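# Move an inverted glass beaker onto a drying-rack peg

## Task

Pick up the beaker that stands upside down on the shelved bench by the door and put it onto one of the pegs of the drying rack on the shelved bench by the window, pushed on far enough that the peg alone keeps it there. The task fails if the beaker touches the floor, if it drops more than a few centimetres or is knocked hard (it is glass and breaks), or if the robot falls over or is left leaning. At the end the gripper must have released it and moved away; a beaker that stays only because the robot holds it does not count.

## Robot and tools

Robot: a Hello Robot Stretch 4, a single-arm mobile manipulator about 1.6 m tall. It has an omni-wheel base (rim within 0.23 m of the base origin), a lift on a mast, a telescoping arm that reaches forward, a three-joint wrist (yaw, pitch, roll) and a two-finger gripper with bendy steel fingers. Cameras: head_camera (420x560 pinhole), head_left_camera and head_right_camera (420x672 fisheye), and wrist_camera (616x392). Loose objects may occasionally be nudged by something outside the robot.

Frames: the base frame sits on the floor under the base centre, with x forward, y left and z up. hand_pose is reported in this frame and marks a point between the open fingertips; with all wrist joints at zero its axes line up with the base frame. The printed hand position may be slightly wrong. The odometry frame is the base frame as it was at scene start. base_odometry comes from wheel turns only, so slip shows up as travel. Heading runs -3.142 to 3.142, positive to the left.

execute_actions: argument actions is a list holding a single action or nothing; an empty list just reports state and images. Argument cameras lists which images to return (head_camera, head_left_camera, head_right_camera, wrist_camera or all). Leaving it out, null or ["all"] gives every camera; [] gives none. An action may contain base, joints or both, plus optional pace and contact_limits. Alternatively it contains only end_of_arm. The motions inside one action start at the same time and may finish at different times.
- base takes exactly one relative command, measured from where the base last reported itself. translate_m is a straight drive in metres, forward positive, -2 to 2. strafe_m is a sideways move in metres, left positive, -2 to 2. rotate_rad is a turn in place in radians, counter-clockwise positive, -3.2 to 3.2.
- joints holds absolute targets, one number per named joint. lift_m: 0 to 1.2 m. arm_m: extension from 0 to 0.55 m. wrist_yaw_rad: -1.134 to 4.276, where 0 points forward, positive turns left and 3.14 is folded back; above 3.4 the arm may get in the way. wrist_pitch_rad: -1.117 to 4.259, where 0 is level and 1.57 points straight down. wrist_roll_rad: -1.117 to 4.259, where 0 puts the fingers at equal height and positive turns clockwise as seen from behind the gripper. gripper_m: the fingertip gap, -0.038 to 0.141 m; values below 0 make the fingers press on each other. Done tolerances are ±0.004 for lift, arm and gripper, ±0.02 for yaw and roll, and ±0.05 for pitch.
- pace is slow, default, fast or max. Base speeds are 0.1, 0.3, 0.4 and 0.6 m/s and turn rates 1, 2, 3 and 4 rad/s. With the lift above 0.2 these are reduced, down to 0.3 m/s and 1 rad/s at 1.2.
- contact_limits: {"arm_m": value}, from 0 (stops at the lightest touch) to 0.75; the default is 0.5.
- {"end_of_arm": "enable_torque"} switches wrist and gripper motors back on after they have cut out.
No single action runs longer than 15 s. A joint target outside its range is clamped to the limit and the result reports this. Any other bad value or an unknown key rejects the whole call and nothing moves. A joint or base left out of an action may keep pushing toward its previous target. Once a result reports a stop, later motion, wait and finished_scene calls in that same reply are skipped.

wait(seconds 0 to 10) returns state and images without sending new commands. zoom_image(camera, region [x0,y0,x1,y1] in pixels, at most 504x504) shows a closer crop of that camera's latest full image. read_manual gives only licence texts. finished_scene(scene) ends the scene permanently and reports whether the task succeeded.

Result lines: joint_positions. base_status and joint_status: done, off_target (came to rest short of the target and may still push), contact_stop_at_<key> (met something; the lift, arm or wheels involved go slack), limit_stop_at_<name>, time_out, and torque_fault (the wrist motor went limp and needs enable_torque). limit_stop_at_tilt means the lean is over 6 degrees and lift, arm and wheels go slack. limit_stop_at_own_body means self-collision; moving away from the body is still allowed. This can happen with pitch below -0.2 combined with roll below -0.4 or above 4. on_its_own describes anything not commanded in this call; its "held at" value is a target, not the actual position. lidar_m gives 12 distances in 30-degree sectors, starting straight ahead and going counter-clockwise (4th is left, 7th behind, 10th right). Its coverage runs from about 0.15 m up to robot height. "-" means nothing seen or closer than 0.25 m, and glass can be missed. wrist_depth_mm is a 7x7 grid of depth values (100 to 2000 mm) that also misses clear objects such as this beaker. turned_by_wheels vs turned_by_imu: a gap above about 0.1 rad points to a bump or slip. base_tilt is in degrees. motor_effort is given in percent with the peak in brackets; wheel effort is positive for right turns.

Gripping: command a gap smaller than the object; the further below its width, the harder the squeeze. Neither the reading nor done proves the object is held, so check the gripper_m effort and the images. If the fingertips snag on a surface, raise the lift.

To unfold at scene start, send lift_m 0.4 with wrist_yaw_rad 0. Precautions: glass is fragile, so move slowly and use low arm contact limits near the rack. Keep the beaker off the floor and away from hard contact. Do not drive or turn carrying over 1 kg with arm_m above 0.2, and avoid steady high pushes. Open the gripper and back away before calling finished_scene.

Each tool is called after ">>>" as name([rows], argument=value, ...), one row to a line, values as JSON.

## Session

>>> execute_actions(actions=[])

Scene clock: 0.00 s.
base_odometry: x=+0.000 y=+0.000 heading=+0.000 (m, m, rad; odometry frame)
turned_by_wheels: +0.000 (rad since the last result)
turned_by_imu: +0.000 (rad since the last result)
base_tilt: forward=+0.0 right=+0.8 (deg)
lidar_m: 1.86 1.63 1.69 1.35 1.29 1.34 1.57 1.46 1.49 1.45 1.34 1.53
base_status: not commanded
joint_positions: lift_m=+0.129 arm_m=-0.001 wrist_yaw_rad=+3.046 wrist_pitch_rad=-0.013 wrist_roll_rad=-0.010 gripper_m=+0.057
joint_status: not commanded
motor_effort: lift_m=+20 arm_m=+0 wrist_yaw_rad=-2 wrist_pitch_rad=-5 wrist_roll_rad=+0 gripper_m=-2 wheel_0=-1 wheel_1=-1 wheel_2=+1 (%)
hand_pose: x=-0.1086 y=+0.1145 z=+0.3111 quat_wxyz=(+0.048, +0.006, -0.005, +0.999) (m; base frame)
wrist_depth_mm: 139 167 - - - 1808 1138 / - 141 - - 1661 1308 1138 / 107 141 1983 - 1708 1336 1138 / 113 140 1983 - 1708 1336 1138 / 138 - - - 1708 1397 1160 / 1430 1537 216 1397 209 1229 1138 / 960 946 831 160 831 768 820
pictures: head_camera, head_left_camera, head_right_camera, wrist_camera
Images, in order (width x height): head_camera 420x560, head_left_camera 420x672, head_right_camera 420x672, wrist_camera 616x392.

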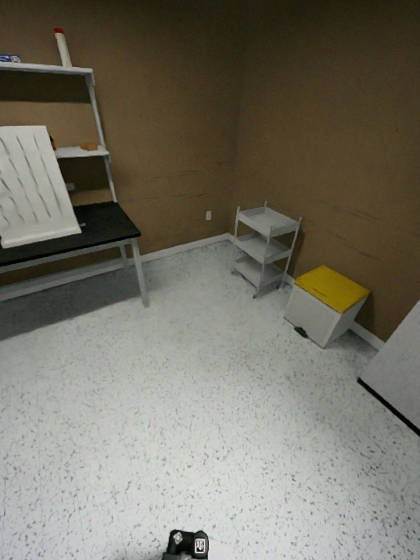

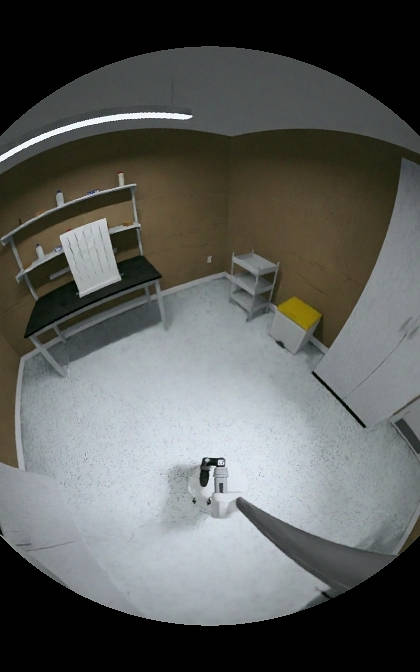

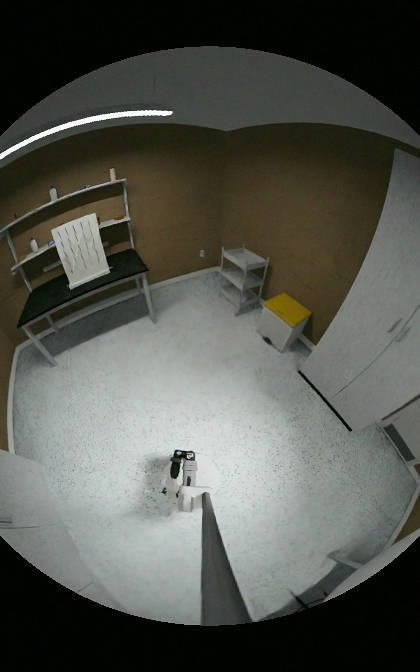

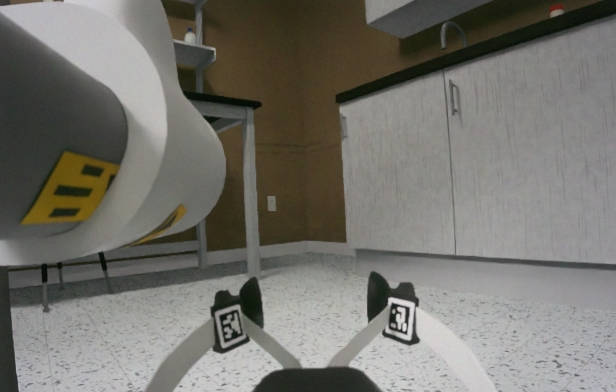

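>>> execute_actions([
  {"base":{"rotate_rad":-2.6},"joints":{"lift_m":0.75,"wrist_yaw_rad":0,"gripper_m":0.13}},
], cameras=["head_camera","wrist_camera"])

Scene clock: 8.07 s.
base_odometry: x=+0.000 y=+0.000 heading=-2.600 (m, m, rad; odometry frame)
turned_by_wheels: -2.600 (rad since the last result)
turned_by_imu: -2.558 (rad since the last result)
base_tilt: forward=+0.1 right=+0.8 (deg)
lidar_m: 1.46 1.50 1.45 1.36 1.54 1.84 1.65 1.72 1.35 1.26 1.31 1.59
base_status: done
joint_positions: lift_m=+0.750 arm_m=-0.001 wrist_yaw_rad=+0.000 wrist_pitch_rad=-0.013 wrist_roll_rad=-0.010 gripper_m=+0.130
joint_status: all done
motor_effort: lift_m=+22(23) arm_m=+0(0) wrist_yaw_rad=-3(7) wrist_pitch_rad=-5(5) wrist_roll_rad=-1(1) gripper_m=+0(3) wheel_0=+0(7) wheel_1=+0(10) wheel_2=-2(7) (%)
hand_pose: x=+0.4588 y=-0.0873 z=+0.9318 quat_wxyz=(+1.000, -0.005, -0.007, +0.000) (m; base frame)
wrist_depth_mm: - - - 1983 1921 - - / - - - - - - - / - - - - - - - / - - - - - - - / - - 1336 - - - - / - - - - - 211 - / - - 1983 148 - - -
pictures: head_camera, wrist_camera
Images, in order (width x height): head_camera 420x560, wrist_camera 616x392.

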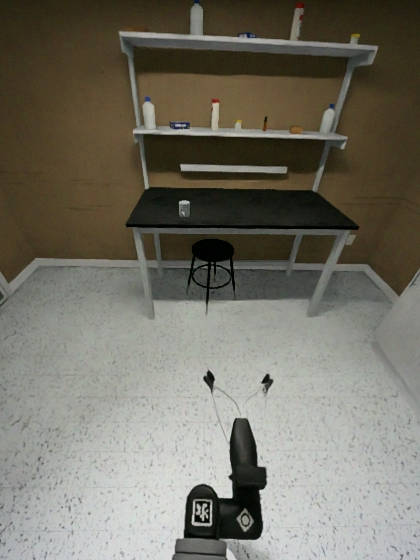

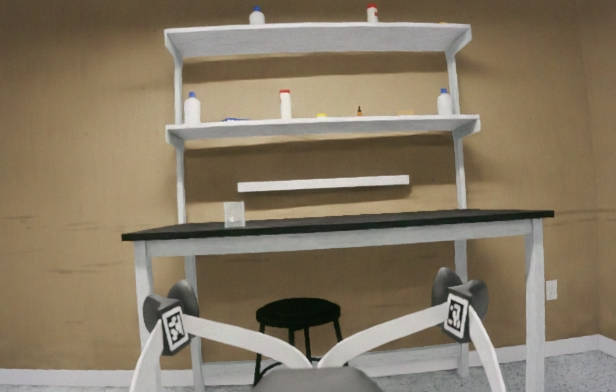

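>>> execute_actions([
  {"base":{"strafe_m":0.3},"joints":{"lift_m":0.8},"pace":"fast"},
], cameras=[])

>>> execute_actions([
  {"base":{"translate_m":0.85},"pace":"fast"},
], cameras=["head_camera","wrist_camera"])

Scene clock: 16.53 s.
base_odometry: x=+0.155 y=-0.257 heading=-2.600 (m, m, rad; odometry frame)
turned_by_wheels: +0.000 (rad since the last result)
turned_by_imu: -0.002 (rad since the last result)
base_tilt: forward=+0.0 right=+0.8 (deg)
lidar_m: 1.43 2.21 1.14 1.06 1.06 1.69 1.66 1.71 1.67 1.55 1.61 1.54
base_status: done
joint_positions: lift_m=+0.800 arm_m=-0.001 wrist_yaw_rad=+0.000 wrist_pitch_rad=-0.013 wrist_roll_rad=-0.010 gripper_m=+0.130
joint_status: all done
motor_effort: lift_m=+21(23) arm_m=+0(0) wrist_yaw_rad=-1(4) wrist_pitch_rad=-5(5) wrist_roll_rad=-1(1) gripper_m=+0(2) wheel_0=-1(12) wheel_1=-2(13) wheel_2=+0(1) (%)
hand_pose: x=+0.4587 y=-0.0874 z=+0.9819 quat_wxyz=(+1.000, -0.005, -0.007, +0.000) (m; base frame)
wrist_depth_mm: - - - 1983 1983 - - / - - - - - - - / - - - - - - - / - - - - - - - / - - - 1308 1576 1397 - / - - 1983 - 1708 208 - / - - - 149 - - -
pictures: none
No camera images: the call's "cameras" was empty. Leave "cameras" out to get every camera's image.

Scene clock: 20.10 s.
base_odometry: x=-0.574 y=-0.695 heading=-2.600 (m, m, rad; odometry frame)
turned_by_wheels: +0.000 (rad since the last result)
turned_by_imu: -0.003 (rad since the last result)
base_tilt: forward=+0.1 right=+0.8 (deg)
lidar_m: 0.58 0.58 1.66 1.17 1.13 1.51 3.22 2.62 1.61 1.49 0.98 0.64
base_status: done
joint_positions: lift_m=+0.800 arm_m=-0.001 wrist_yaw_rad=+0.000 wrist_pitch_rad=-0.013 wrist_roll_rad=-0.010 gripper_m=+0.130
joint_status: not commanded
motor_effort: lift_m=+21(21) arm_m=+0(0) wrist_yaw_rad=-4(2) wrist_pitch_rad=-5(5) wrist_roll_rad=-1(1) gripper_m=-2(1) wheel_0=+1(7) wheel_1=+3(7) wheel_2=+1(12) (%)
hand_pose: x=+0.4587 y=-0.0874 z=+0.9819 quat_wxyz=(+1.000, -0.005, -0.007, +0.000) (m; base frame)
wrist_depth_mm: 1255 1255 1255 1229 1281 1308 1281 / 1205 1255 976 1042 1060 1098 1078 / 1229 1229 1281 1255 1255 1308 1281 / 1229 1229 1255 1255 1229 1281 1281 / 1205 1205 1060 960 891 788 723 / 466 413 407 442 413 207 430 / 373 415 421 149 436 436 1229
pictures: head_camera, wrist_camera
Images, in order (width x height): head_camera 420x560, wrist_camera 616x392.

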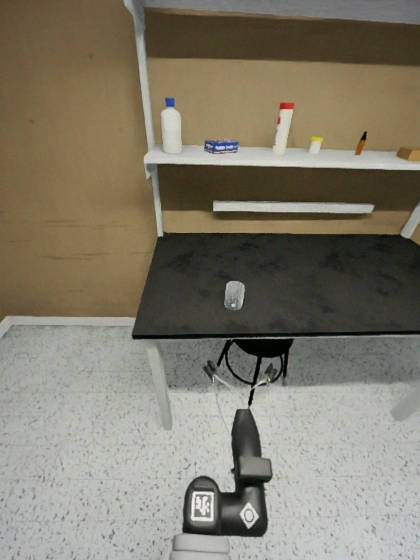

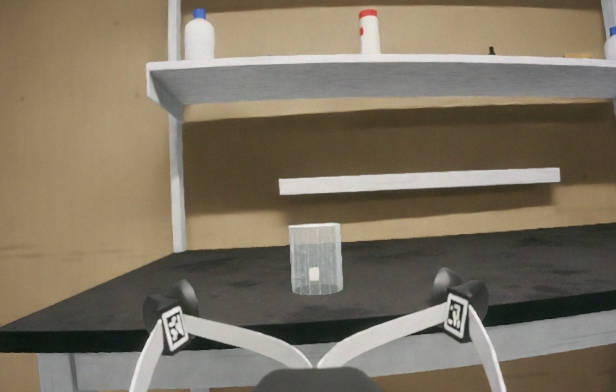

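>>> execute_actions([
  {"joints":{"arm_m":0.2},"contact_limits":{"arm_m":0.1}},
], cameras=["wrist_camera"])

Scene clock: 26.17 s.
base_odometry: x=-0.574 y=-0.695 heading=-2.600 (m, m, rad; odometry frame)
turned_by_wheels: +0.000 (rad since the last result)
turned_by_imu: -0.002 (rad since the last result)
base_tilt: forward=+0.1 right=+0.8 (deg)
lidar_m: 0.60 0.59 1.66 1.11 1.15 1.51 3.22 2.62 1.61 1.52 0.96 0.66
base_status: not commanded
joint_positions: lift_m=+0.800 arm_m=+0.199 wrist_yaw_rad=+0.000 wrist_pitch_rad=-0.013 wrist_roll_rad=-0.010 gripper_m=+0.130
joint_status: all done
motor_effort: lift_m=+21(21) arm_m=+7(7) wrist_yaw_rad=+0(0) wrist_pitch_rad=-5(5) wrist_roll_rad=-1(1) gripper_m=-2(2) wheel_0=+1(2) wheel_1=+2(3) wheel_2=+1(1) (%)
contact_limits: arm_m 0.1
hand_pose: x=+0.6582 y=-0.0874 z=+0.9819 quat_wxyz=(+1.000, -0.005, -0.007, +0.000) (m; base frame)
wrist_depth_mm: 1042 715 699 707 723 732 759 / 1025 1025 1042 1060 1042 1060 1078 / 1008 1025 1042 1060 1042 1078 1078 / 1008 1025 1042 1042 1042 1060 1060 / 1042 1008 1042 946 878 778 723 / 455 407 402 436 407 211 368 / 306 283 282 149 268 250 258
pictures: wrist_camera
Images, in order (width x height): wrist_camera 616x392.

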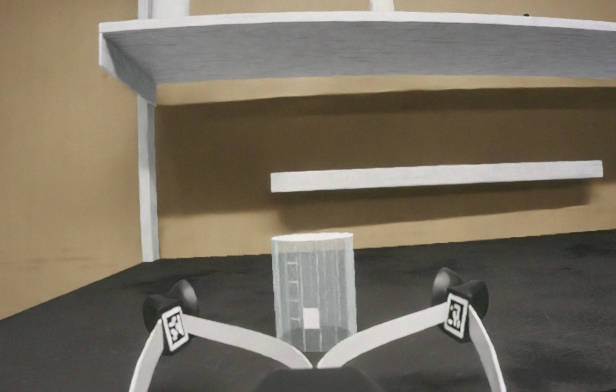

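>>> execute_actions([
  {"joints":{"arm_m":0.32},"contact_limits":{"arm_m":0.1}},
], cameras=["wrist_camera"])

>>> execute_actions([
  {"joints":{"gripper_m":0.03}},
], cameras=["wrist_camera"])

>>> execute_actions([
  {"joints":{"lift_m":0.85},"pace":"slow"},
], cameras=["wrist_camera"])

Scene clock: 33.27 s.
base_odometry: x=-0.574 y=-0.695 heading=-2.600 (m, m, rad; odometry frame)
turned_by_wheels: +0.000 (rad since the last result)
turned_by_imu: -0.001 (rad since the last result)
base_tilt: forward=+0.0 right=+0.8 (deg)
lidar_m: 0.58 0.59 1.66 1.16 1.15 1.54 3.22 2.64 1.61 1.51 0.96 0.65
base_status: not commanded
joint_positions: lift_m=+0.800 arm_m=+0.319 wrist_yaw_rad=+0.000 wrist_pitch_rad=-0.013 wrist_roll_rad=-0.010 gripper_m=+0.130
joint_status: all done
motor_effort: lift_m=+21(21) arm_m=+7(7) wrist_yaw_rad=-1(1) wrist_pitch_rad=-5(5) wrist_roll_rad=-1(1) gripper_m=-4(0) wheel_0=+1(2) wheel_1=+2(3) wheel_2=+1(1) (%)
contact_limits: arm_m 0.1
hand_pose: x=+0.7782 y=-0.0874 z=+0.9819 quat_wxyz=(+1.000, -0.005, -0.007, +0.000) (m; base frame)
wrist_depth_mm: 904 654 691 723 723 732 759 / 917 931 917 917 931 917 946 / 917 917 931 904 946 917 946 / 904 904 917 917 931 931 946 / 891 917 904 931 904 778 707 / 455 407 402 430 404 212 368 / 307 282 281 149 266 249 259
pictures: wrist_camera
Images, in order (width x height): wrist_camera 616x392.

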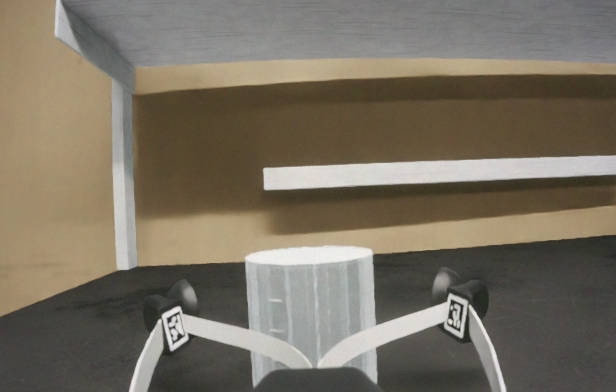

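Scene clock: 35.20 s.
base_odometry: x=-0.574 y=-0.695 heading=-2.600 (m, m, rad; odometry frame)
turned_by_wheels: +0.000 (rad since the last result)
turned_by_imu: -0.001 (rad since the last result)
base_tilt: forward=+0.1 right=+0.8 (deg)
lidar_m: 0.59 0.60 1.64 1.16 1.14 1.52 3.24 2.62 1.63 1.51 0.97 0.66
base_status: not commanded
joint_positions: lift_m=+0.800 arm_m=+0.319 wrist_yaw_rad=+0.000 wrist_pitch_rad=-0.013 wrist_roll_rad=-0.010 gripper_m=+0.030
joint_status: all done
motor_effort: lift_m=+21(21) arm_m=+7(7) wrist_yaw_rad=-3(2) wrist_pitch_rad=-5(5) wrist_roll_rad=-1(1) gripper_m=-20(18) wheel_0=+1(2) wheel_1=+2(2) wheel_2=+1(1) (%)
hand_pose: x=+0.7782 y=-0.0874 z=+0.9819 quat_wxyz=(+1.000, -0.005, -0.007, +0.000) (m; base frame)
wrist_depth_mm: 904 640 691 723 732 741 759 / 904 917 931 931 931 931 960 / 904 904 917 917 931 931 946 / 904 904 917 917 917 946 931 / 891 891 904 904 917 768 707 / 459 459 219 430 206 384 368 / 303 263 262 277 251 239 258
pictures: wrist_camera
Images, in order (width x height): wrist_camera 616x392.

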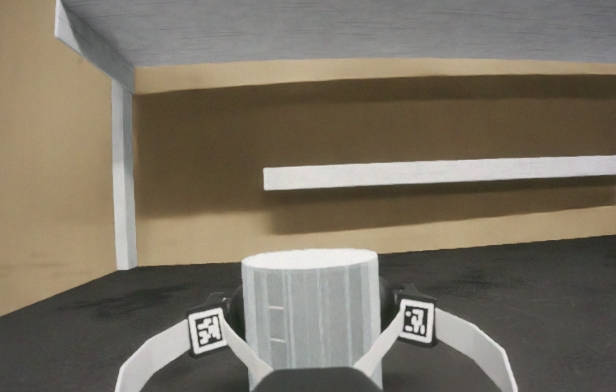

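Scene clock: 36.50 s.
base_odometry: x=-0.574 y=-0.695 heading=-2.600 (m, m, rad; odometry frame)
turned_by_wheels: +0.000 (rad since the last result)
turned_by_imu: +0.000 (rad since the last result)
base_tilt: forward=+0.1 right=+0.8 (deg)
lidar_m: 0.60 0.60 1.66 1.16 1.15 1.53 3.21 2.65 1.61 1.50 0.96 0.64
base_status: not commanded
joint_positions: lift_m=+0.850 arm_m=+0.319 wrist_yaw_rad=+0.000 wrist_pitch_rad=-0.012 wrist_roll_rad=-0.010 gripper_m=+0.030
joint_status: all done
motor_effort: lift_m=+23(23) arm_m=+7(7) wrist_yaw_rad=-2(1) wrist_pitch_rad=-7(8) wrist_roll_rad=-1(2) gripper_m=-20(20) wheel_0=+1(1) wheel_1=+3(2) wheel_2=+2(1) (%)
hand_pose: x=+0.7782 y=-0.0874 z=+1.0315 quat_wxyz=(+1.000, -0.005, -0.006, +0.000) (m; base frame)
wrist_depth_mm: 549 559 580 603 615 621 640 / 904 741 917 904 931 931 946 / 891 917 931 917 931 931 946 / 891 917 904 904 904 931 931 / 891 904 917 917 917 931 931 / 917 640 220 603 206 539 512 / 433 370 370 394 353 338 366
pictures: wrist_camera
Images, in order (width x height): wrist_camera 616x392.

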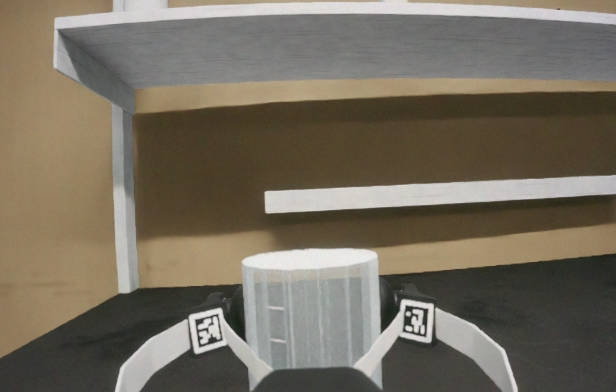

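>>> execute_actions([
  {"base":{"translate_m":-0.4},"joints":{"arm_m":0.0}},
], cameras=[])

>>> execute_actions([
  {"base":{"rotate_rad":3.2},"joints":{"lift_m":1.05},"pace":"slow"},
], cameras=["head_camera","wrist_camera"])

Scene clock: 47.77 s.
base_odometry: x=-0.231 y=-0.489 heading=-2.600 (m, m, rad; odometry frame)
turned_by_wheels: +0.000 (rad since the last result)
turned_by_imu: -0.001 (rad since the last result)
base_tilt: forward=+0.1 right=+0.8 (deg)
lidar_m: 0.97 1.88 1.63 1.07 1.09 1.57 2.16 2.17 1.63 1.53 1.60 1.07
base_status: done
joint_positions: lift_m=+0.850 arm_m=+0.001 wrist_yaw_rad=+0.000 wrist_pitch_rad=-0.012 wrist_roll_rad=-0.010 gripper_m=+0.030
joint_status: all done
motor_effort: lift_m=+22(23) arm_m=-7(7) wrist_yaw_rad=-1(5) wrist_pitch_rad=-9(9) wrist_roll_rad=-1(1) gripper_m=-15(20) wheel_0=-2(6) wheel_1=-3(9) wheel_2=+0(11) (%)
hand_pose: x=+0.4605 y=-0.0874 z=+1.0314 quat_wxyz=(+1.000, -0.005, -0.006, +0.000) (m; base frame)
wrist_depth_mm: 1618 1708 1661 1661 1708 1618 1708 / 1661 1708 1618 1661 1708 1708 1756 / 1618 1618 1661 1661 1661 1661 1576 / 1661 1661 1661 1708 1708 1618 1661 / 1618 1661 1661 1397 1229 1098 1042 / 1618 1661 220 820 206 878 1618 / 1576 1661 820 1618 1138 1708 1661
pictures: none
No camera images: the call's "cameras" was empty. Leave "cameras" out to get every camera's image.

Scene clock: 52.23 s.
base_odometry: x=-0.231 y=-0.489 heading=+0.599 (m, m, rad; odometry frame)
turned_by_wheels: +3.200 (rad since the last result)
turned_by_imu: +3.144 (rad since the last result)
base_tilt: forward=+0.1 right=+0.8 (deg)
lidar_m: 2.09 2.19 1.62 1.54 1.48 1.06 1.00 1.92 1.60 1.07 1.10 1.67
base_status: done
joint_positions: lift_m=+1.050 arm_m=+0.001 wrist_yaw_rad=+0.000 wrist_pitch_rad=-0.012 wrist_roll_rad=-0.010 gripper_m=+0.030
joint_status: all done
motor_effort: lift_m=+23(24) arm_m=-7(7) wrist_yaw_rad=-1(0) wrist_pitch_rad=-9(9) wrist_roll_rad=-1(1) gripper_m=-21(18) wheel_0=-2(6) wheel_1=-2(10) wheel_2=-1(3) (%)
hand_pose: x=+0.4605 y=-0.0874 z=+1.2314 quat_wxyz=(+1.000, -0.005, -0.006, +0.000) (m; base frame)
wrist_depth_mm: - - - - - - - / - - - - - - - / - - - - - - - / - - - - - - - / - - - - - - - / - - 220 - 206 - 1983 / - - - - - 1983 1921
pictures: head_camera, wrist_camera
Images, in order (width x height): head_camera 420x560, wrist_camera 616x392.

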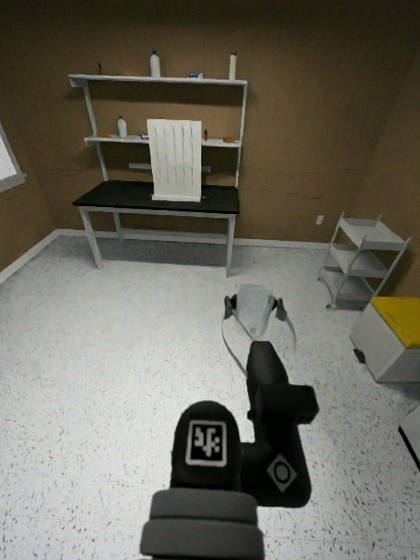

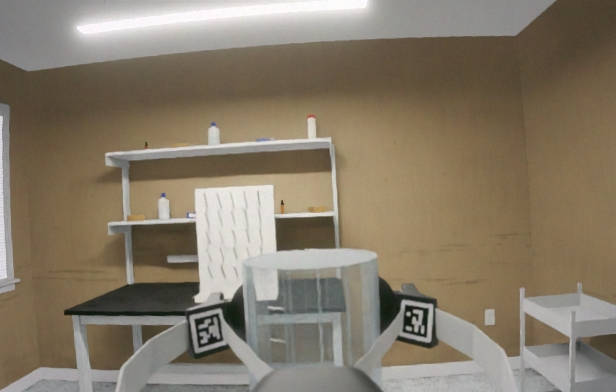

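>>> execute_actions([
  {"base":{"strafe_m":0.27}},
], cameras=[])

>>> execute_actions([
  {"base":{"translate_m":1.4}},
], cameras=["head_camera","wrist_camera"])

Scene clock: 66.00 s.
base_odometry: x=-0.383 y=-0.266 heading=+0.600 (m, m, rad; odometry frame)
turned_by_wheels: +0.000 (rad since the last result)
turned_by_imu: -0.002 (rad since the last result)
base_tilt: forward=+0.0 right=+0.8 (deg)
lidar_m: 2.10 2.18 1.33 1.27 1.35 1.07 0.99 1.03 1.86 1.35 1.40 2.22
base_status: done
joint_positions: lift_m=+1.050 arm_m=+0.001 wrist_yaw_rad=+0.000 wrist_pitch_rad=-0.012 wrist_roll_rad=-0.010 gripper_m=+0.030
joint_status: not commanded
motor_effort: lift_m=+22(23) arm_m=-7(7) wrist_yaw_rad=-1(2) wrist_pitch_rad=-9(9) wrist_roll_rad=-1(1) gripper_m=-18(18) wheel_0=+0(10) wheel_1=+1(9) wheel_2=+0(3) (%)
hand_pose: x=+0.4606 y=-0.0874 z=+1.2315 quat_wxyz=(+1.000, -0.005, -0.006, +0.000) (m; base frame)
wrist_depth_mm: - - - - - - - / - - - - - - - / - - - - - - - / - - - - - - - / - - - - - - - / - - 220 - 206 - - / - - - - - - -
pictures: none
No camera images: the call's "cameras" was empty. Leave "cameras" out to get every camera's image.

Scene clock: 72.13 s.
base_odometry: x=+0.772 y=+0.524 heading=+0.600 (m, m, rad; odometry frame)
turned_by_wheels: +0.000 (rad since the last result)
turned_by_imu: -0.006 (rad since the last result)
base_tilt: forward=+0.1 right=+0.8 (deg)
lidar_m: 0.69 0.72 1.05 1.38 1.33 1.88 3.16 1.94 1.49 1.41 1.44 0.72
base_status: done
joint_positions: lift_m=+1.050 arm_m=+0.001 wrist_yaw_rad=+0.000 wrist_pitch_rad=-0.012 wrist_roll_rad=-0.010 gripper_m=+0.030
joint_status: not commanded
motor_effort: lift_m=+22(22) arm_m=-6(7) wrist_yaw_rad=-1(2) wrist_pitch_rad=-9(9) wrist_roll_rad=-1(1) gripper_m=-20(21) wheel_0=+2(6) wheel_1=+2(8) wheel_2=+0(9) (%)
hand_pose: x=+0.4605 y=-0.0874 z=+1.2315 quat_wxyz=(+1.000, -0.005, -0.006, +0.000) (m; base frame)
wrist_depth_mm: 1308 1308 1336 1336 1308 1281 1281 / 1229 1205 1182 1229 1255 1281 1281 / 1336 1308 1366 1281 1281 1308 1308 / 1336 809 820 809 1308 1308 1281 / 1336 809 820 809 1281 1308 1255 / 1366 798 220 798 206 1308 1281 / 1366 798 809 809 1098 1182 1255
pictures: head_camera, wrist_camera
Images, in order (width x height): head_camera 420x560, wrist_camera 616x392.

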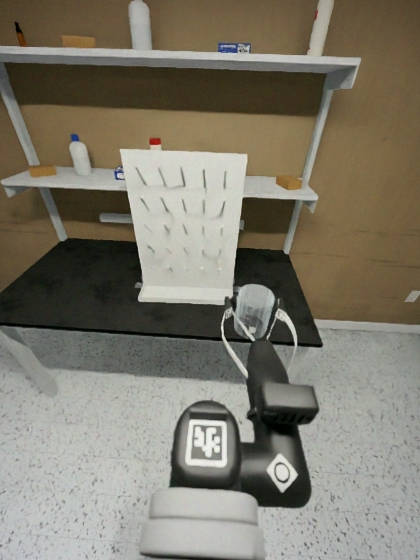

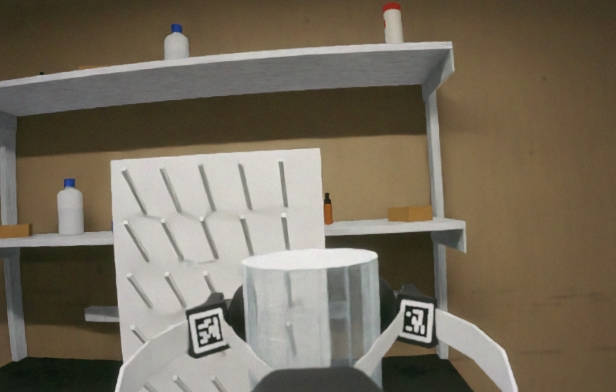

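>>> execute_actions([
  {"base":{"rotate_rad":-0.04},"pace":"slow"},
], cameras=[])

>>> execute_actions([
  {"base":{"strafe_m":0.09},"pace":"slow"},
], cameras=[])

>>> execute_actions([
  {"base":{"translate_m":0.33}},
], cameras=["head_camera","wrist_camera"])

Scene clock: 82.93 s.
base_odometry: x=+0.772 y=+0.524 heading=+0.560 (m, m, rad; odometry frame)
turned_by_wheels: -0.039 (rad since the last result)
turned_by_imu: -0.040 (rad since the last result)
base_tilt: forward=+0.1 right=+0.8 (deg)
lidar_m: 0.67 0.74 1.02 1.62 1.29 1.73 3.09 2.06 1.53 1.41 1.41 0.74
base_status: done
joint_positions: lift_m=+1.050 arm_m=+0.001 wrist_yaw_rad=+0.000 wrist_pitch_rad=-0.012 wrist_roll_rad=-0.010 gripper_m=+0.030
joint_status: not commanded
motor_effort: lift_m=+22(22) arm_m=-7(7) wrist_yaw_rad=+0(2) wrist_pitch_rad=-9(9) wrist_roll_rad=-1(1) gripper_m=-20(18) wheel_0=+2(6) wheel_1=+4(7) wheel_2=+1(5) (%)
hand_pose: x=+0.4605 y=-0.0874 z=+1.2315 quat_wxyz=(+1.000, -0.005, -0.006, +0.000) (m; base frame)
wrist_depth_mm: 1308 1308 1308 1336 1308 1308 1336 / 1160 1160 1160 1229 1255 1336 1336 / 1336 1308 1281 1308 1308 1336 1308 / 1308 798 809 1118 1308 1281 1336 / 1308 809 820 960 1336 1281 1308 / 1308 798 220 809 205 1281 1308 / 1308 798 809 820 1118 1308 1308
pictures: none
No camera images: the call's "cameras" was empty. Leave "cameras" out to get every camera's image.

Scene clock: 84.97 s.
base_odometry: x=+0.724 y=+0.600 heading=+0.561 (m, m, rad; odometry frame)
turned_by_wheels: +0.000 (rad since the last result)
turned_by_imu: -0.001 (rad since the last result)
base_tilt: forward=+0.1 right=+0.8 (deg)
lidar_m: 0.70 0.74 0.99 1.53 1.24 1.64 2.50 2.19 1.62 1.51 1.48 0.74
base_status: done
joint_positions: lift_m=+1.050 arm_m=+0.001 wrist_yaw_rad=+0.000 wrist_pitch_rad=-0.012 wrist_roll_rad=-0.010 gripper_m=+0.030
joint_status: not commanded
motor_effort: lift_m=+22(22) arm_m=-7(7) wrist_yaw_rad=-2(1) wrist_pitch_rad=-9(9) wrist_roll_rad=-1(1) gripper_m=-19(16) wheel_0=-3(8) wheel_1=+4(9) wheel_2=+0(2) (%)
hand_pose: x=+0.4605 y=-0.0874 z=+1.2315 quat_wxyz=(+1.000, -0.005, -0.006, +0.000) (m; base frame)
wrist_depth_mm: 1336 1308 1308 1336 1336 1308 1336 / 1160 1138 1160 1205 1229 1336 1336 / 1308 1308 1281 1336 1281 1336 1308 / 1281 798 809 820 1336 1308 1308 / 1308 976 809 809 1308 1308 1308 / 1308 1229 220 798 206 1308 1308 / 1308 991 798 809 1098 1118 1308
pictures: none
No camera images: the call's "cameras" was empty. Leave "cameras" out to get every camera's image.

Scene clock: 87.53 s.
base_odometry: x=+1.004 y=+0.775 heading=+0.561 (m, m, rad; odometry frame)
turned_by_wheels: +0.000 (rad since the last result)
turned_by_imu: -0.001 (rad since the last result)
base_tilt: forward=+0.1 right=+0.8 (deg)
lidar_m: 0.37 0.39 0.55 1.76 1.41 1.68 3.54 2.18 1.58 1.43 0.56 0.37
base_status: done
joint_positions: lift_m=+1.050 arm_m=+0.001 wrist_yaw_rad=+0.000 wrist_pitch_rad=-0.012 wrist_roll_rad=-0.010 gripper_m=+0.030
joint_status: not commanded
motor_effort: lift_m=+22(22) arm_m=-7(7) wrist_yaw_rad=-3(1) wrist_pitch_rad=-9(9) wrist_roll_rad=-1(1) gripper_m=-19(21) wheel_0=+3(7) wheel_1=+2(6) wheel_2=+1(11) (%)
hand_pose: x=+0.4605 y=-0.0874 z=+1.2315 quat_wxyz=(+1.000, -0.005, -0.006, +0.000) (m; base frame)
wrist_depth_mm: 750 778 809 854 842 820 991 / 991 991 960 976 960 976 976 / 466 473 473 473 976 976 960 / 466 469 473 473 976 976 960 / 462 469 466 473 960 842 976 / 462 466 220 473 206 946 960 / 459 424 445 466 960 946 960
pictures: head_camera, wrist_camera
Images, in order (width x height): head_camera 420x560, wrist_camera 616x392.

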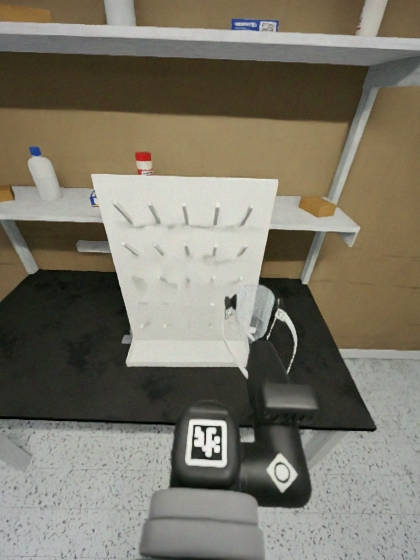

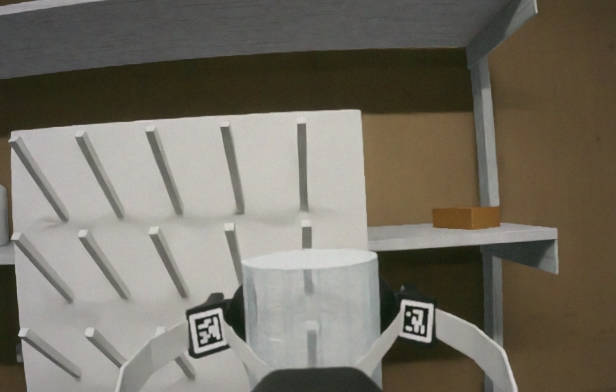

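>>> execute_actions([
  {"joints":{"wrist_pitch_rad":-0.8,"lift_m":1.065},"pace":"slow"},
], cameras=[])

>>> execute_actions([
  {"joints":{"arm_m":0.18},"contact_limits":{"arm_m":0.1},"pace":"slow"},
], cameras=["head_right_camera","wrist_camera"])

>>> zoom_image(camera="head_right_camera", region=[140, 200, 280, 300])

Scene clock: 101.73 s.
base_odometry: x=+1.004 y=+0.775 heading=+0.561 (m, m, rad; odometry frame)
turned_by_wheels: +0.000 (rad since the last result)
turned_by_imu: -0.002 (rad since the last result)
base_tilt: forward=+0.1 right=+0.9 (deg)
lidar_m: 0.37 0.38 0.54 1.75 1.38 1.66 3.60 2.18 1.57 1.43 0.55 0.41
base_status: not commanded
joint_positions: lift_m=+1.065 arm_m=+0.001 wrist_yaw_rad=+0.000 wrist_pitch_rad=-0.797 wrist_roll_rad=-0.010 gripper_m=+0.030
joint_status: all done
motor_effort: lift_m=+23(24) arm_m=-7(7) wrist_yaw_rad=-1(2) wrist_pitch_rad=-7(16) wrist_roll_rad=-1(1) gripper_m=-19(19) wheel_0=+3(3) wheel_1=+2(2) wheel_2=+1(1) (%)
hand_pose: x=+0.3737 y=-0.0874 z=+1.4493 quat_wxyz=(+0.922, -0.005, -0.388, -0.002) (m; base frame)
wrist_depth_mm: 1060 1078 1078 1118 1118 1118 1118 / 1205 1205 1205 1229 1205 1229 1205 / 1366 1336 1336 1430 1397 1397 1397 / 1464 1464 1499 1464 1464 1499 1464 / 1308 1281 1281 1308 1281 1281 1281 / 1118 1138 220 1118 206 1118 1118 / 778 732 768 768 788 750 976
pictures: none
No camera images: the call's "cameras" was empty. Leave "cameras" out to get every camera's image.

Scene clock: 104.83 s.
base_odometry: x=+1.004 y=+0.775 heading=+0.561 (m, m, rad; odometry frame)
turned_by_wheels: +0.000 (rad since the last result)
turned_by_imu: -0.001 (rad since the last result)
base_tilt: forward=+0.2 right=+0.8 (deg)
lidar_m: 0.37 0.39 0.55 1.77 1.39 1.62 3.60 2.12 1.58 1.45 0.57 0.39
base_status: not commanded
joint_positions: lift_m=+1.065 arm_m=+0.179 wrist_yaw_rad=+0.000 wrist_pitch_rad=-0.797 wrist_roll_rad=-0.010 gripper_m=+0.030
joint_status: all done
motor_effort: lift_m=+23(23) arm_m=+7(4) wrist_yaw_rad=-1(2) wrist_pitch_rad=-6(8) wrist_roll_rad=-1(1) gripper_m=-18(18) wheel_0=+3(3) wheel_1=+2(2) wheel_2=+1(1) (%)
contact_limits: arm_m 0.1
hand_pose: x=+0.5512 y=-0.0874 z=+1.4494 quat_wxyz=(+0.922, -0.005, -0.388, -0.002) (m; base frame)
wrist_depth_mm: 1118 1078 1098 1118 1118 1118 1118 / 1182 1229 1229 1229 1229 1229 1229 / 1336 1336 1366 1336 1366 1366 1366 / 1255 1255 1229 1205 1182 1205 1205 / 1060 1060 1078 1078 1042 809 1008 / 647 634 220 647 206 647 634 / 788 741 778 759 788 723 820
pictures: head_right_camera, wrist_camera
Images, in order (width x height): head_right_camera 420x672, wrist_camera 616x392.

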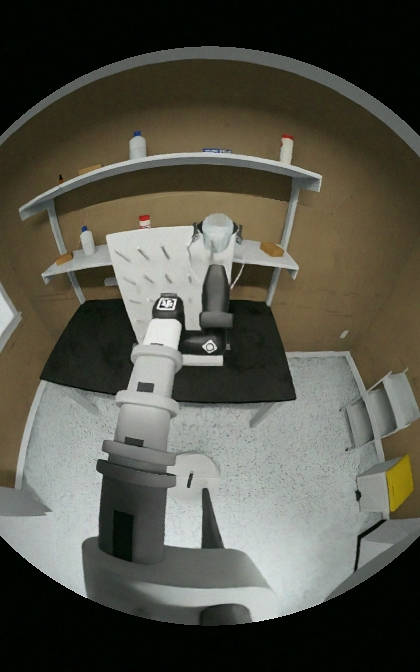

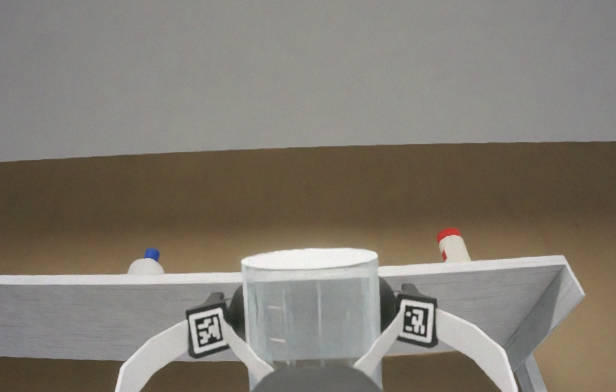

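Region (140, 200, 280, 300) of head_right_camera's 420x672 image, scaled by 3.600, with more detail than that image has; it fills the top 360 rows of this view, and the rest is white.

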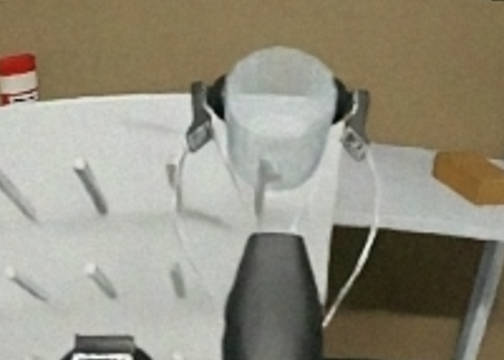

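>>> execute_actions([
  {"joints":{"arm_m":0.225,"lift_m":1.021},"contact_limits":{"arm_m":0.1},"pace":"slow"},
], cameras=["head_right_camera","wrist_camera"])

>>> zoom_image(camera="head_right_camera", region=[140, 200, 280, 300])

Scene clock: 111.10 s.
base_odometry: x=+1.004 y=+0.775 heading=+0.561 (m, m, rad; odometry frame)
turned_by_wheels: +0.000 (rad since the last result)
turned_by_imu: -0.002 (rad since the last result)
base_tilt: forward=+0.1 right=+0.8 (deg)
lidar_m: 0.36 0.39 0.54 1.78 1.41 1.69 3.57 2.11 1.57 1.44 0.58 0.38
base_status: not commanded
joint_positions: lift_m=+1.021 arm_m=+0.224 wrist_yaw_rad=+0.000 wrist_pitch_rad=-0.797 wrist_roll_rad=-0.010 gripper_m=+0.030
joint_status: all done
motor_effort: lift_m=+17(22) arm_m=+7(8) wrist_yaw_rad=-3(1) wrist_pitch_rad=-7(7) wrist_roll_rad=-1(1) gripper_m=-17(18) wheel_0=+3(3) wheel_1=+2(3) wheel_2=+1(1) (%)
contact_limits: arm_m 0.1
hand_pose: x=+0.5962 y=-0.0874 z=+1.4058 quat_wxyz=(+0.922, -0.005, -0.388, -0.002) (m; base frame)
wrist_depth_mm: 1118 1138 1160 1160 1138 1138 1160 / 1205 1281 1255 1281 1308 1281 1255 / 1366 1308 1366 1336 1336 1366 1336 / 1182 1160 1182 1138 1138 1118 1138 / 621 627 627 627 627 634 615 / 723 723 220 732 206 732 809 / 798 294 297 768 750 741 759
pictures: head_right_camera, wrist_camera
Images, in order (width x height): head_right_camera 420x672, wrist_camera 616x392.

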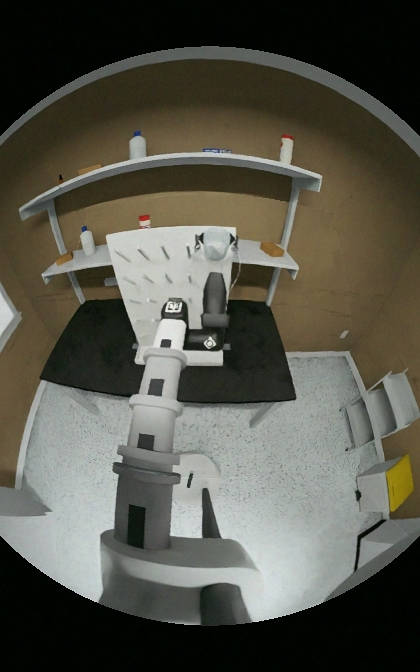

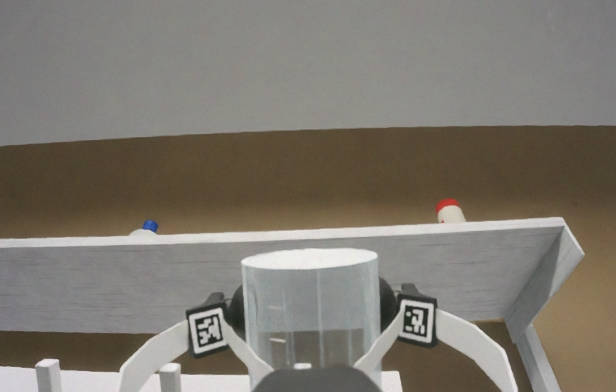

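Region (140, 200, 280, 300) of head_right_camera's 420x672 image, scaled by 3.600, with more detail than that image has; it fills the top 360 rows of this view, and the rest is white.

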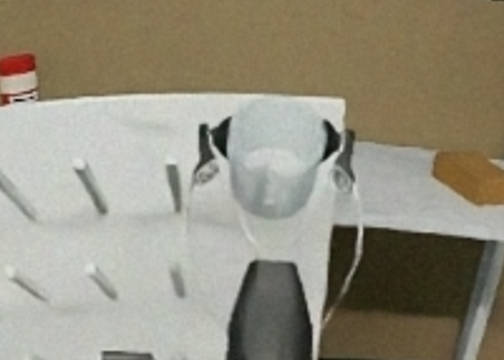

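>>> execute_actions([
  {"base":{"strafe_m":-0.008},"pace":"slow"},
], cameras=[])

>>> execute_actions([
  {"joints":{"arm_m":0.256,"lift_m":0.991},"contact_limits":{"arm_m":0.1},"pace":"slow"},
], cameras=["head_right_camera","wrist_camera"])

>>> zoom_image(camera="head_right_camera", region=[140, 200, 280, 300])

Scene clock: 119.80 s.
base_odometry: x=+1.008 y=+0.769 heading=+0.561 (m, m, rad; odometry frame)
turned_by_wheels: +0.000 (rad since the last result)
turned_by_imu: -0.001 (rad since the last result)
base_tilt: forward=+0.1 right=+0.7 (deg)
lidar_m: 0.36 0.37 0.54 1.79 1.39 1.68 3.56 2.12 1.58 1.42 0.54 0.40
base_status: done
joint_positions: lift_m=+1.021 arm_m=+0.224 wrist_yaw_rad=+0.000 wrist_pitch_rad=-0.797 wrist_roll_rad=-0.010 gripper_m=+0.030
joint_status: not commanded
motor_effort: lift_m=+17(18) arm_m=+7(7) wrist_yaw_rad=+1(3) wrist_pitch_rad=-7(7) wrist_roll_rad=-1(1) gripper_m=-18(19) wheel_0=+2(7) wheel_1=-3(6) wheel_2=+0(1) (%)
hand_pose: x=+0.5962 y=-0.0874 z=+1.4058 quat_wxyz=(+0.922, -0.005, -0.388, -0.002) (m; base frame)
wrist_depth_mm: 1118 1118 1138 1138 1138 1160 1160 / 1255 1281 1255 1281 1255 1308 1255 / 1336 1336 1366 1366 1336 1336 1336 / 1182 1138 1138 1160 1138 1138 1118 / 627 627 634 627 615 634 609 / 732 741 220 732 205 723 831 / 788 294 535 778 768 723 741
pictures: none
No camera images: the call's "cameras" was empty. Leave "cameras" out to get every camera's image.

Scene clock: 121.20 s.
base_odometry: x=+1.008 y=+0.769 heading=+0.561 (m, m, rad; odometry frame)
turned_by_wheels: +0.000 (rad since the last result)
turned_by_imu: +0.000 (rad since the last result)
base_tilt: forward=+0.1 right=+0.7 (deg)
lidar_m: 0.34 0.37 0.56 1.79 1.40 1.68 3.53 2.12 1.59 1.43 0.55 0.38
base_status: not commanded
joint_positions: lift_m=+0.991 arm_m=+0.255 wrist_yaw_rad=+0.000 wrist_pitch_rad=-0.797 wrist_roll_rad=-0.010 gripper_m=+0.030
joint_status: all done
motor_effort: lift_m=+17(18) arm_m=+7(7) wrist_yaw_rad=-1(1) wrist_pitch_rad=-7(6) wrist_roll_rad=-1(1) gripper_m=-18(19) wheel_0=+2(2) wheel_1=-4(3) wheel_2=+0(0) (%)
contact_limits: arm_m 0.1
hand_pose: x=+0.6272 y=-0.0874 z=+1.3758 quat_wxyz=(+0.922, -0.005, -0.388, -0.002) (m; base frame)
wrist_depth_mm: 1160 1160 1160 1182 1205 1182 1205 / 1281 1281 1308 1308 1308 1336 1308 / 1366 1281 1308 1308 1308 1308 1281 / 1138 1118 1118 1118 1118 621 1078 / 654 654 654 661 676 683 668 / 723 715 220 750 206 759 820 / 268 263 266 273 283 723 723
pictures: head_right_camera, wrist_camera
Images, in order (width x height): head_right_camera 420x672, wrist_camera 616x392.

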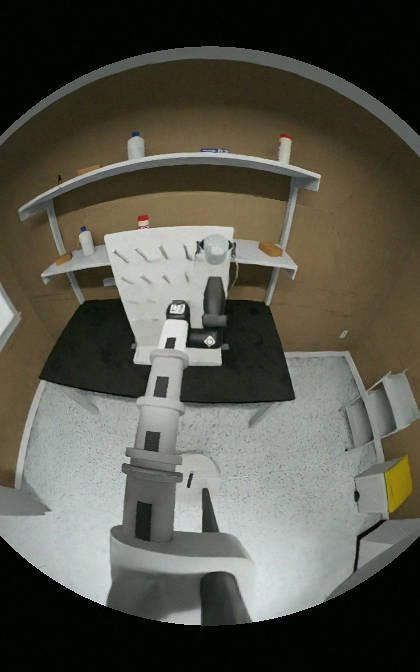

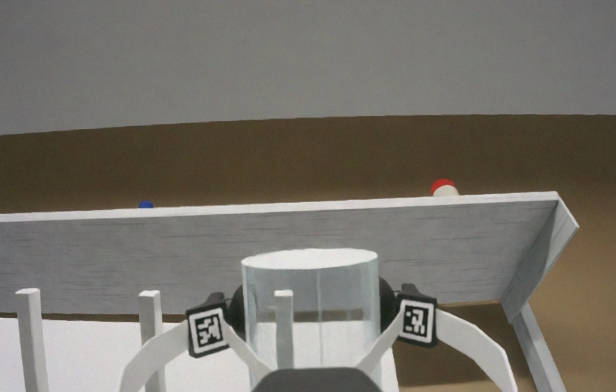

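Region (140, 200, 280, 300) of head_right_camera's 420x672 image, scaled by 3.600, with more detail than that image has; it fills the top 360 rows of this view, and the rest is white.

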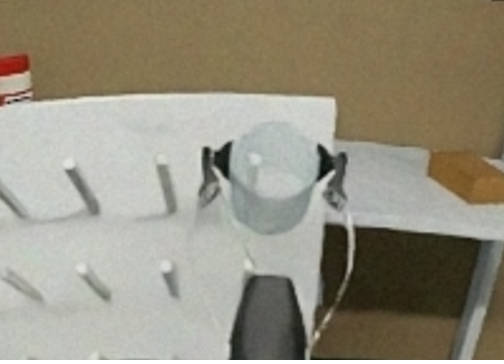

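Same state as before release in scene 1. Release.

>>> execute_actions([
  {"joints":{"gripper_m":0.088},"pace":"slow"},
], cameras=["head_right_camera","wrist_camera"])

>>> zoom_image(camera="head_right_camera", region=[140, 200, 280, 300])

Scene clock: 128.17 s.
base_odometry: x=+1.008 y=+0.769 heading=+0.561 (m, m, rad; odometry frame)
turned_by_wheels: +0.000 (rad since the last result)
turned_by_imu: -0.002 (rad since the last result)
base_tilt: forward=+0.1 right=+0.8 (deg)
lidar_m: 0.35 0.38 0.54 1.78 1.42 1.68 3.58 2.13 1.58 1.44 0.56 0.41
base_status: not commanded
joint_positions: lift_m=+0.991 arm_m=+0.255 wrist_yaw_rad=+0.000 wrist_pitch_rad=-0.798 wrist_roll_rad=-0.010 gripper_m=+0.088
joint_status: all done
motor_effort: lift_m=+17(18) arm_m=+7(7) wrist_yaw_rad=-3(1) wrist_pitch_rad=-4(7) wrist_roll_rad=-1(1) gripper_m=+1(17) wheel_0=+2(2) wheel_1=-3(3) wheel_2=+0(0) (%)
hand_pose: x=+0.6271 y=-0.0874 z=+1.3760 quat_wxyz=(+0.921, -0.005, -0.389, -0.002) (m; base frame)
wrist_depth_mm: 1160 1138 1182 1182 1182 1182 1182 / 1255 1308 1308 1308 1308 1308 1336 / 1366 1308 1336 1281 1281 1281 1255 / 1138 1118 1118 1118 1118 615 1078 / 661 661 661 661 676 683 668 / 723 732 220 768 211 750 809 / 268 263 266 152 500 723 723
pictures: head_right_camera, wrist_camera
Images, in order (width x height): head_right_camera 420x672, wrist_camera 616x392.

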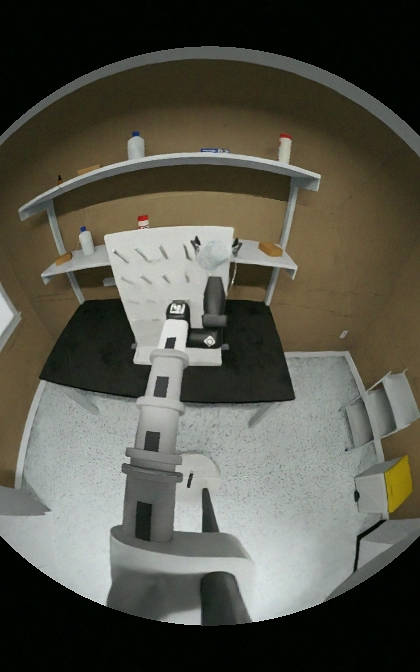

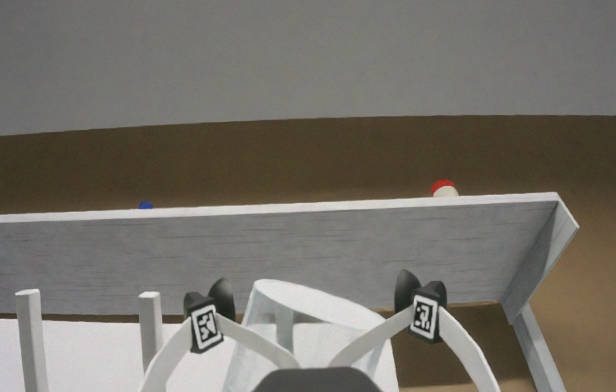

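Region (140, 200, 280, 300) of head_right_camera's 420x672 image, scaled by 3.600, with more detail than that image has; it fills the top 360 rows of this view, and the rest is white.

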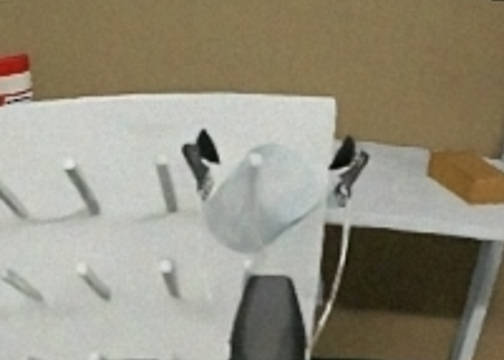

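Beaker leans on the left finger; withdrawing along its axis.

>>> execute_actions([
  {"joints":{"arm_m":0.2,"lift_m":1.045},"contact_limits":{"arm_m":0.1},"pace":"slow"},
], cameras=["head_right_camera","wrist_camera"])

>>> zoom_image(camera="head_right_camera", region=[140, 200, 280, 300])

Scene clock: 134.33 s.
base_odometry: x=+1.008 y=+0.769 heading=+0.561 (m, m, rad; odometry frame)
turned_by_wheels: +0.000 (rad since the last result)
turned_by_imu: -0.002 (rad since the last result)
base_tilt: forward=+0.0 right=+0.8 (deg)
lidar_m: 0.37 0.39 0.55 1.76 1.40 1.72 3.56 2.15 1.57 1.42 0.53 0.39
base_status: not commanded
joint_positions: lift_m=+1.045 arm_m=+0.201 wrist_yaw_rad=+0.000 wrist_pitch_rad=-0.798 wrist_roll_rad=-0.010 gripper_m=+0.088
joint_status: all done
motor_effort: lift_m=+23(22) arm_m=-7(8) wrist_yaw_rad=-1(0) wrist_pitch_rad=-4(4) wrist_roll_rad=-1(2) gripper_m=-2(0) wheel_0=+2(2) wheel_1=-3(3) wheel_2=+0(0) (%)
contact_limits: arm_m 0.1
hand_pose: x=+0.5735 y=-0.0874 z=+1.4296 quat_wxyz=(+0.921, -0.005, -0.389, -0.002) (m; base frame)
wrist_depth_mm: 1098 1118 1118 1118 1138 1118 1118 / 1205 1229 1229 1229 1255 1255 1229 / 1336 1366 1366 1366 1336 1336 1366 / 1205 1229 1205 1182 1182 1182 1138 / 1025 1025 1042 621 615 627 615 / 683 676 216 691 211 699 668 / 820 788 788 153 798 759 788
pictures: head_right_camera, wrist_camera
Images, in order (width x height): head_right_camera 420x672, wrist_camera 616x392.

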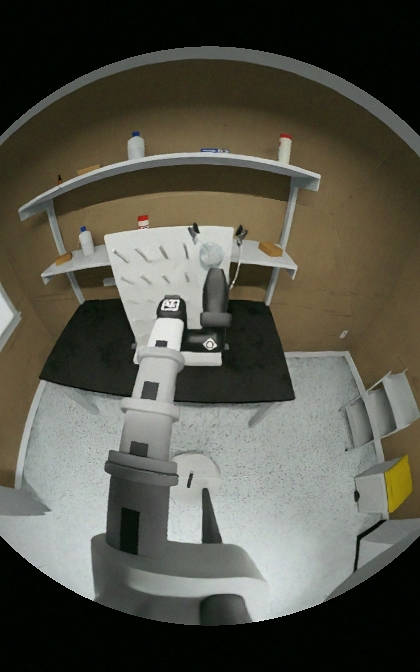

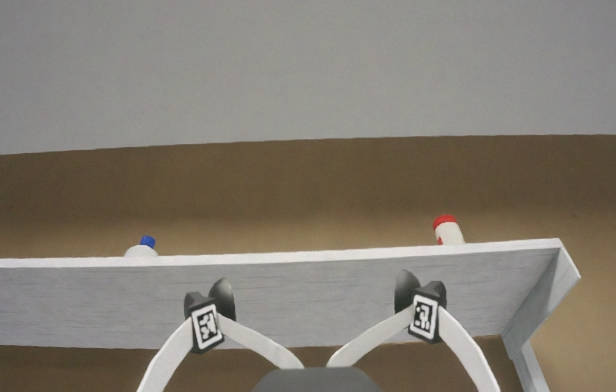

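Region (140, 200, 280, 300) of head_right_camera's 420x672 image, scaled by 3.600, with more detail than that image has; it fills the top 360 rows of this view, and the rest is white.

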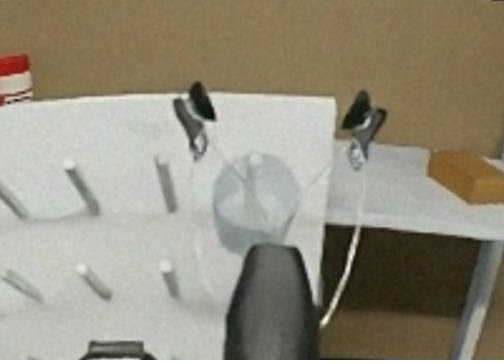

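>>> execute_actions([
  {"base":{"translate_m":-0.3},"joints":{"arm_m":0.0}},
], cameras=["head_camera"])

Scene clock: 141.73 s.
base_odometry: x=+0.754 y=+0.609 heading=+0.561 (m, m, rad; odometry frame)
turned_by_wheels: +0.000 (rad since the last result)
turned_by_imu: -0.001 (rad since the last result)
base_tilt: forward=+0.1 right=+0.8 (deg)
lidar_m: 0.64 0.68 0.98 1.66 1.26 1.66 3.10 2.15 1.62 1.48 1.48 0.72
base_status: done
joint_positions: lift_m=+1.045 arm_m=+0.001 wrist_yaw_rad=+0.000 wrist_pitch_rad=-0.798 wrist_roll_rad=-0.010 gripper_m=+0.088
joint_status: all done
motor_effort: lift_m=+22(23) arm_m=-7(7) wrist_yaw_rad=-1(3) wrist_pitch_rad=-3(4) wrist_roll_rad=-1(1) gripper_m=-2(2) wheel_0=-2(7) wheel_1=-2(6) wheel_2=+0(10) (%)
hand_pose: x=+0.3734 y=-0.0874 z=+1.4297 quat_wxyz=(+0.921, -0.005, -0.389, -0.002) (m; base frame)
wrist_depth_mm: 1098 1098 1138 1138 1118 1138 1160 / 1205 1205 1255 1255 1255 1281 1255 / 1397 1397 1397 1430 1430 1430 1464 / 1576 1576 1618 1618 1661 1618 1618 / 1756 1756 1756 1708 1618 1661 1618 / 1499 1499 214 1464 211 1430 1430 / 1336 1308 1138 152 1118 1255 1308
pictures: head_camera
Images, in order (width x height): head_camera 420x560.

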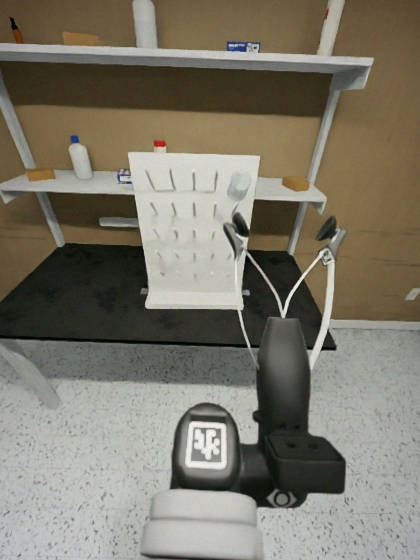

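>>> finished_scene(scene=2)

The scene is finished: the task was done.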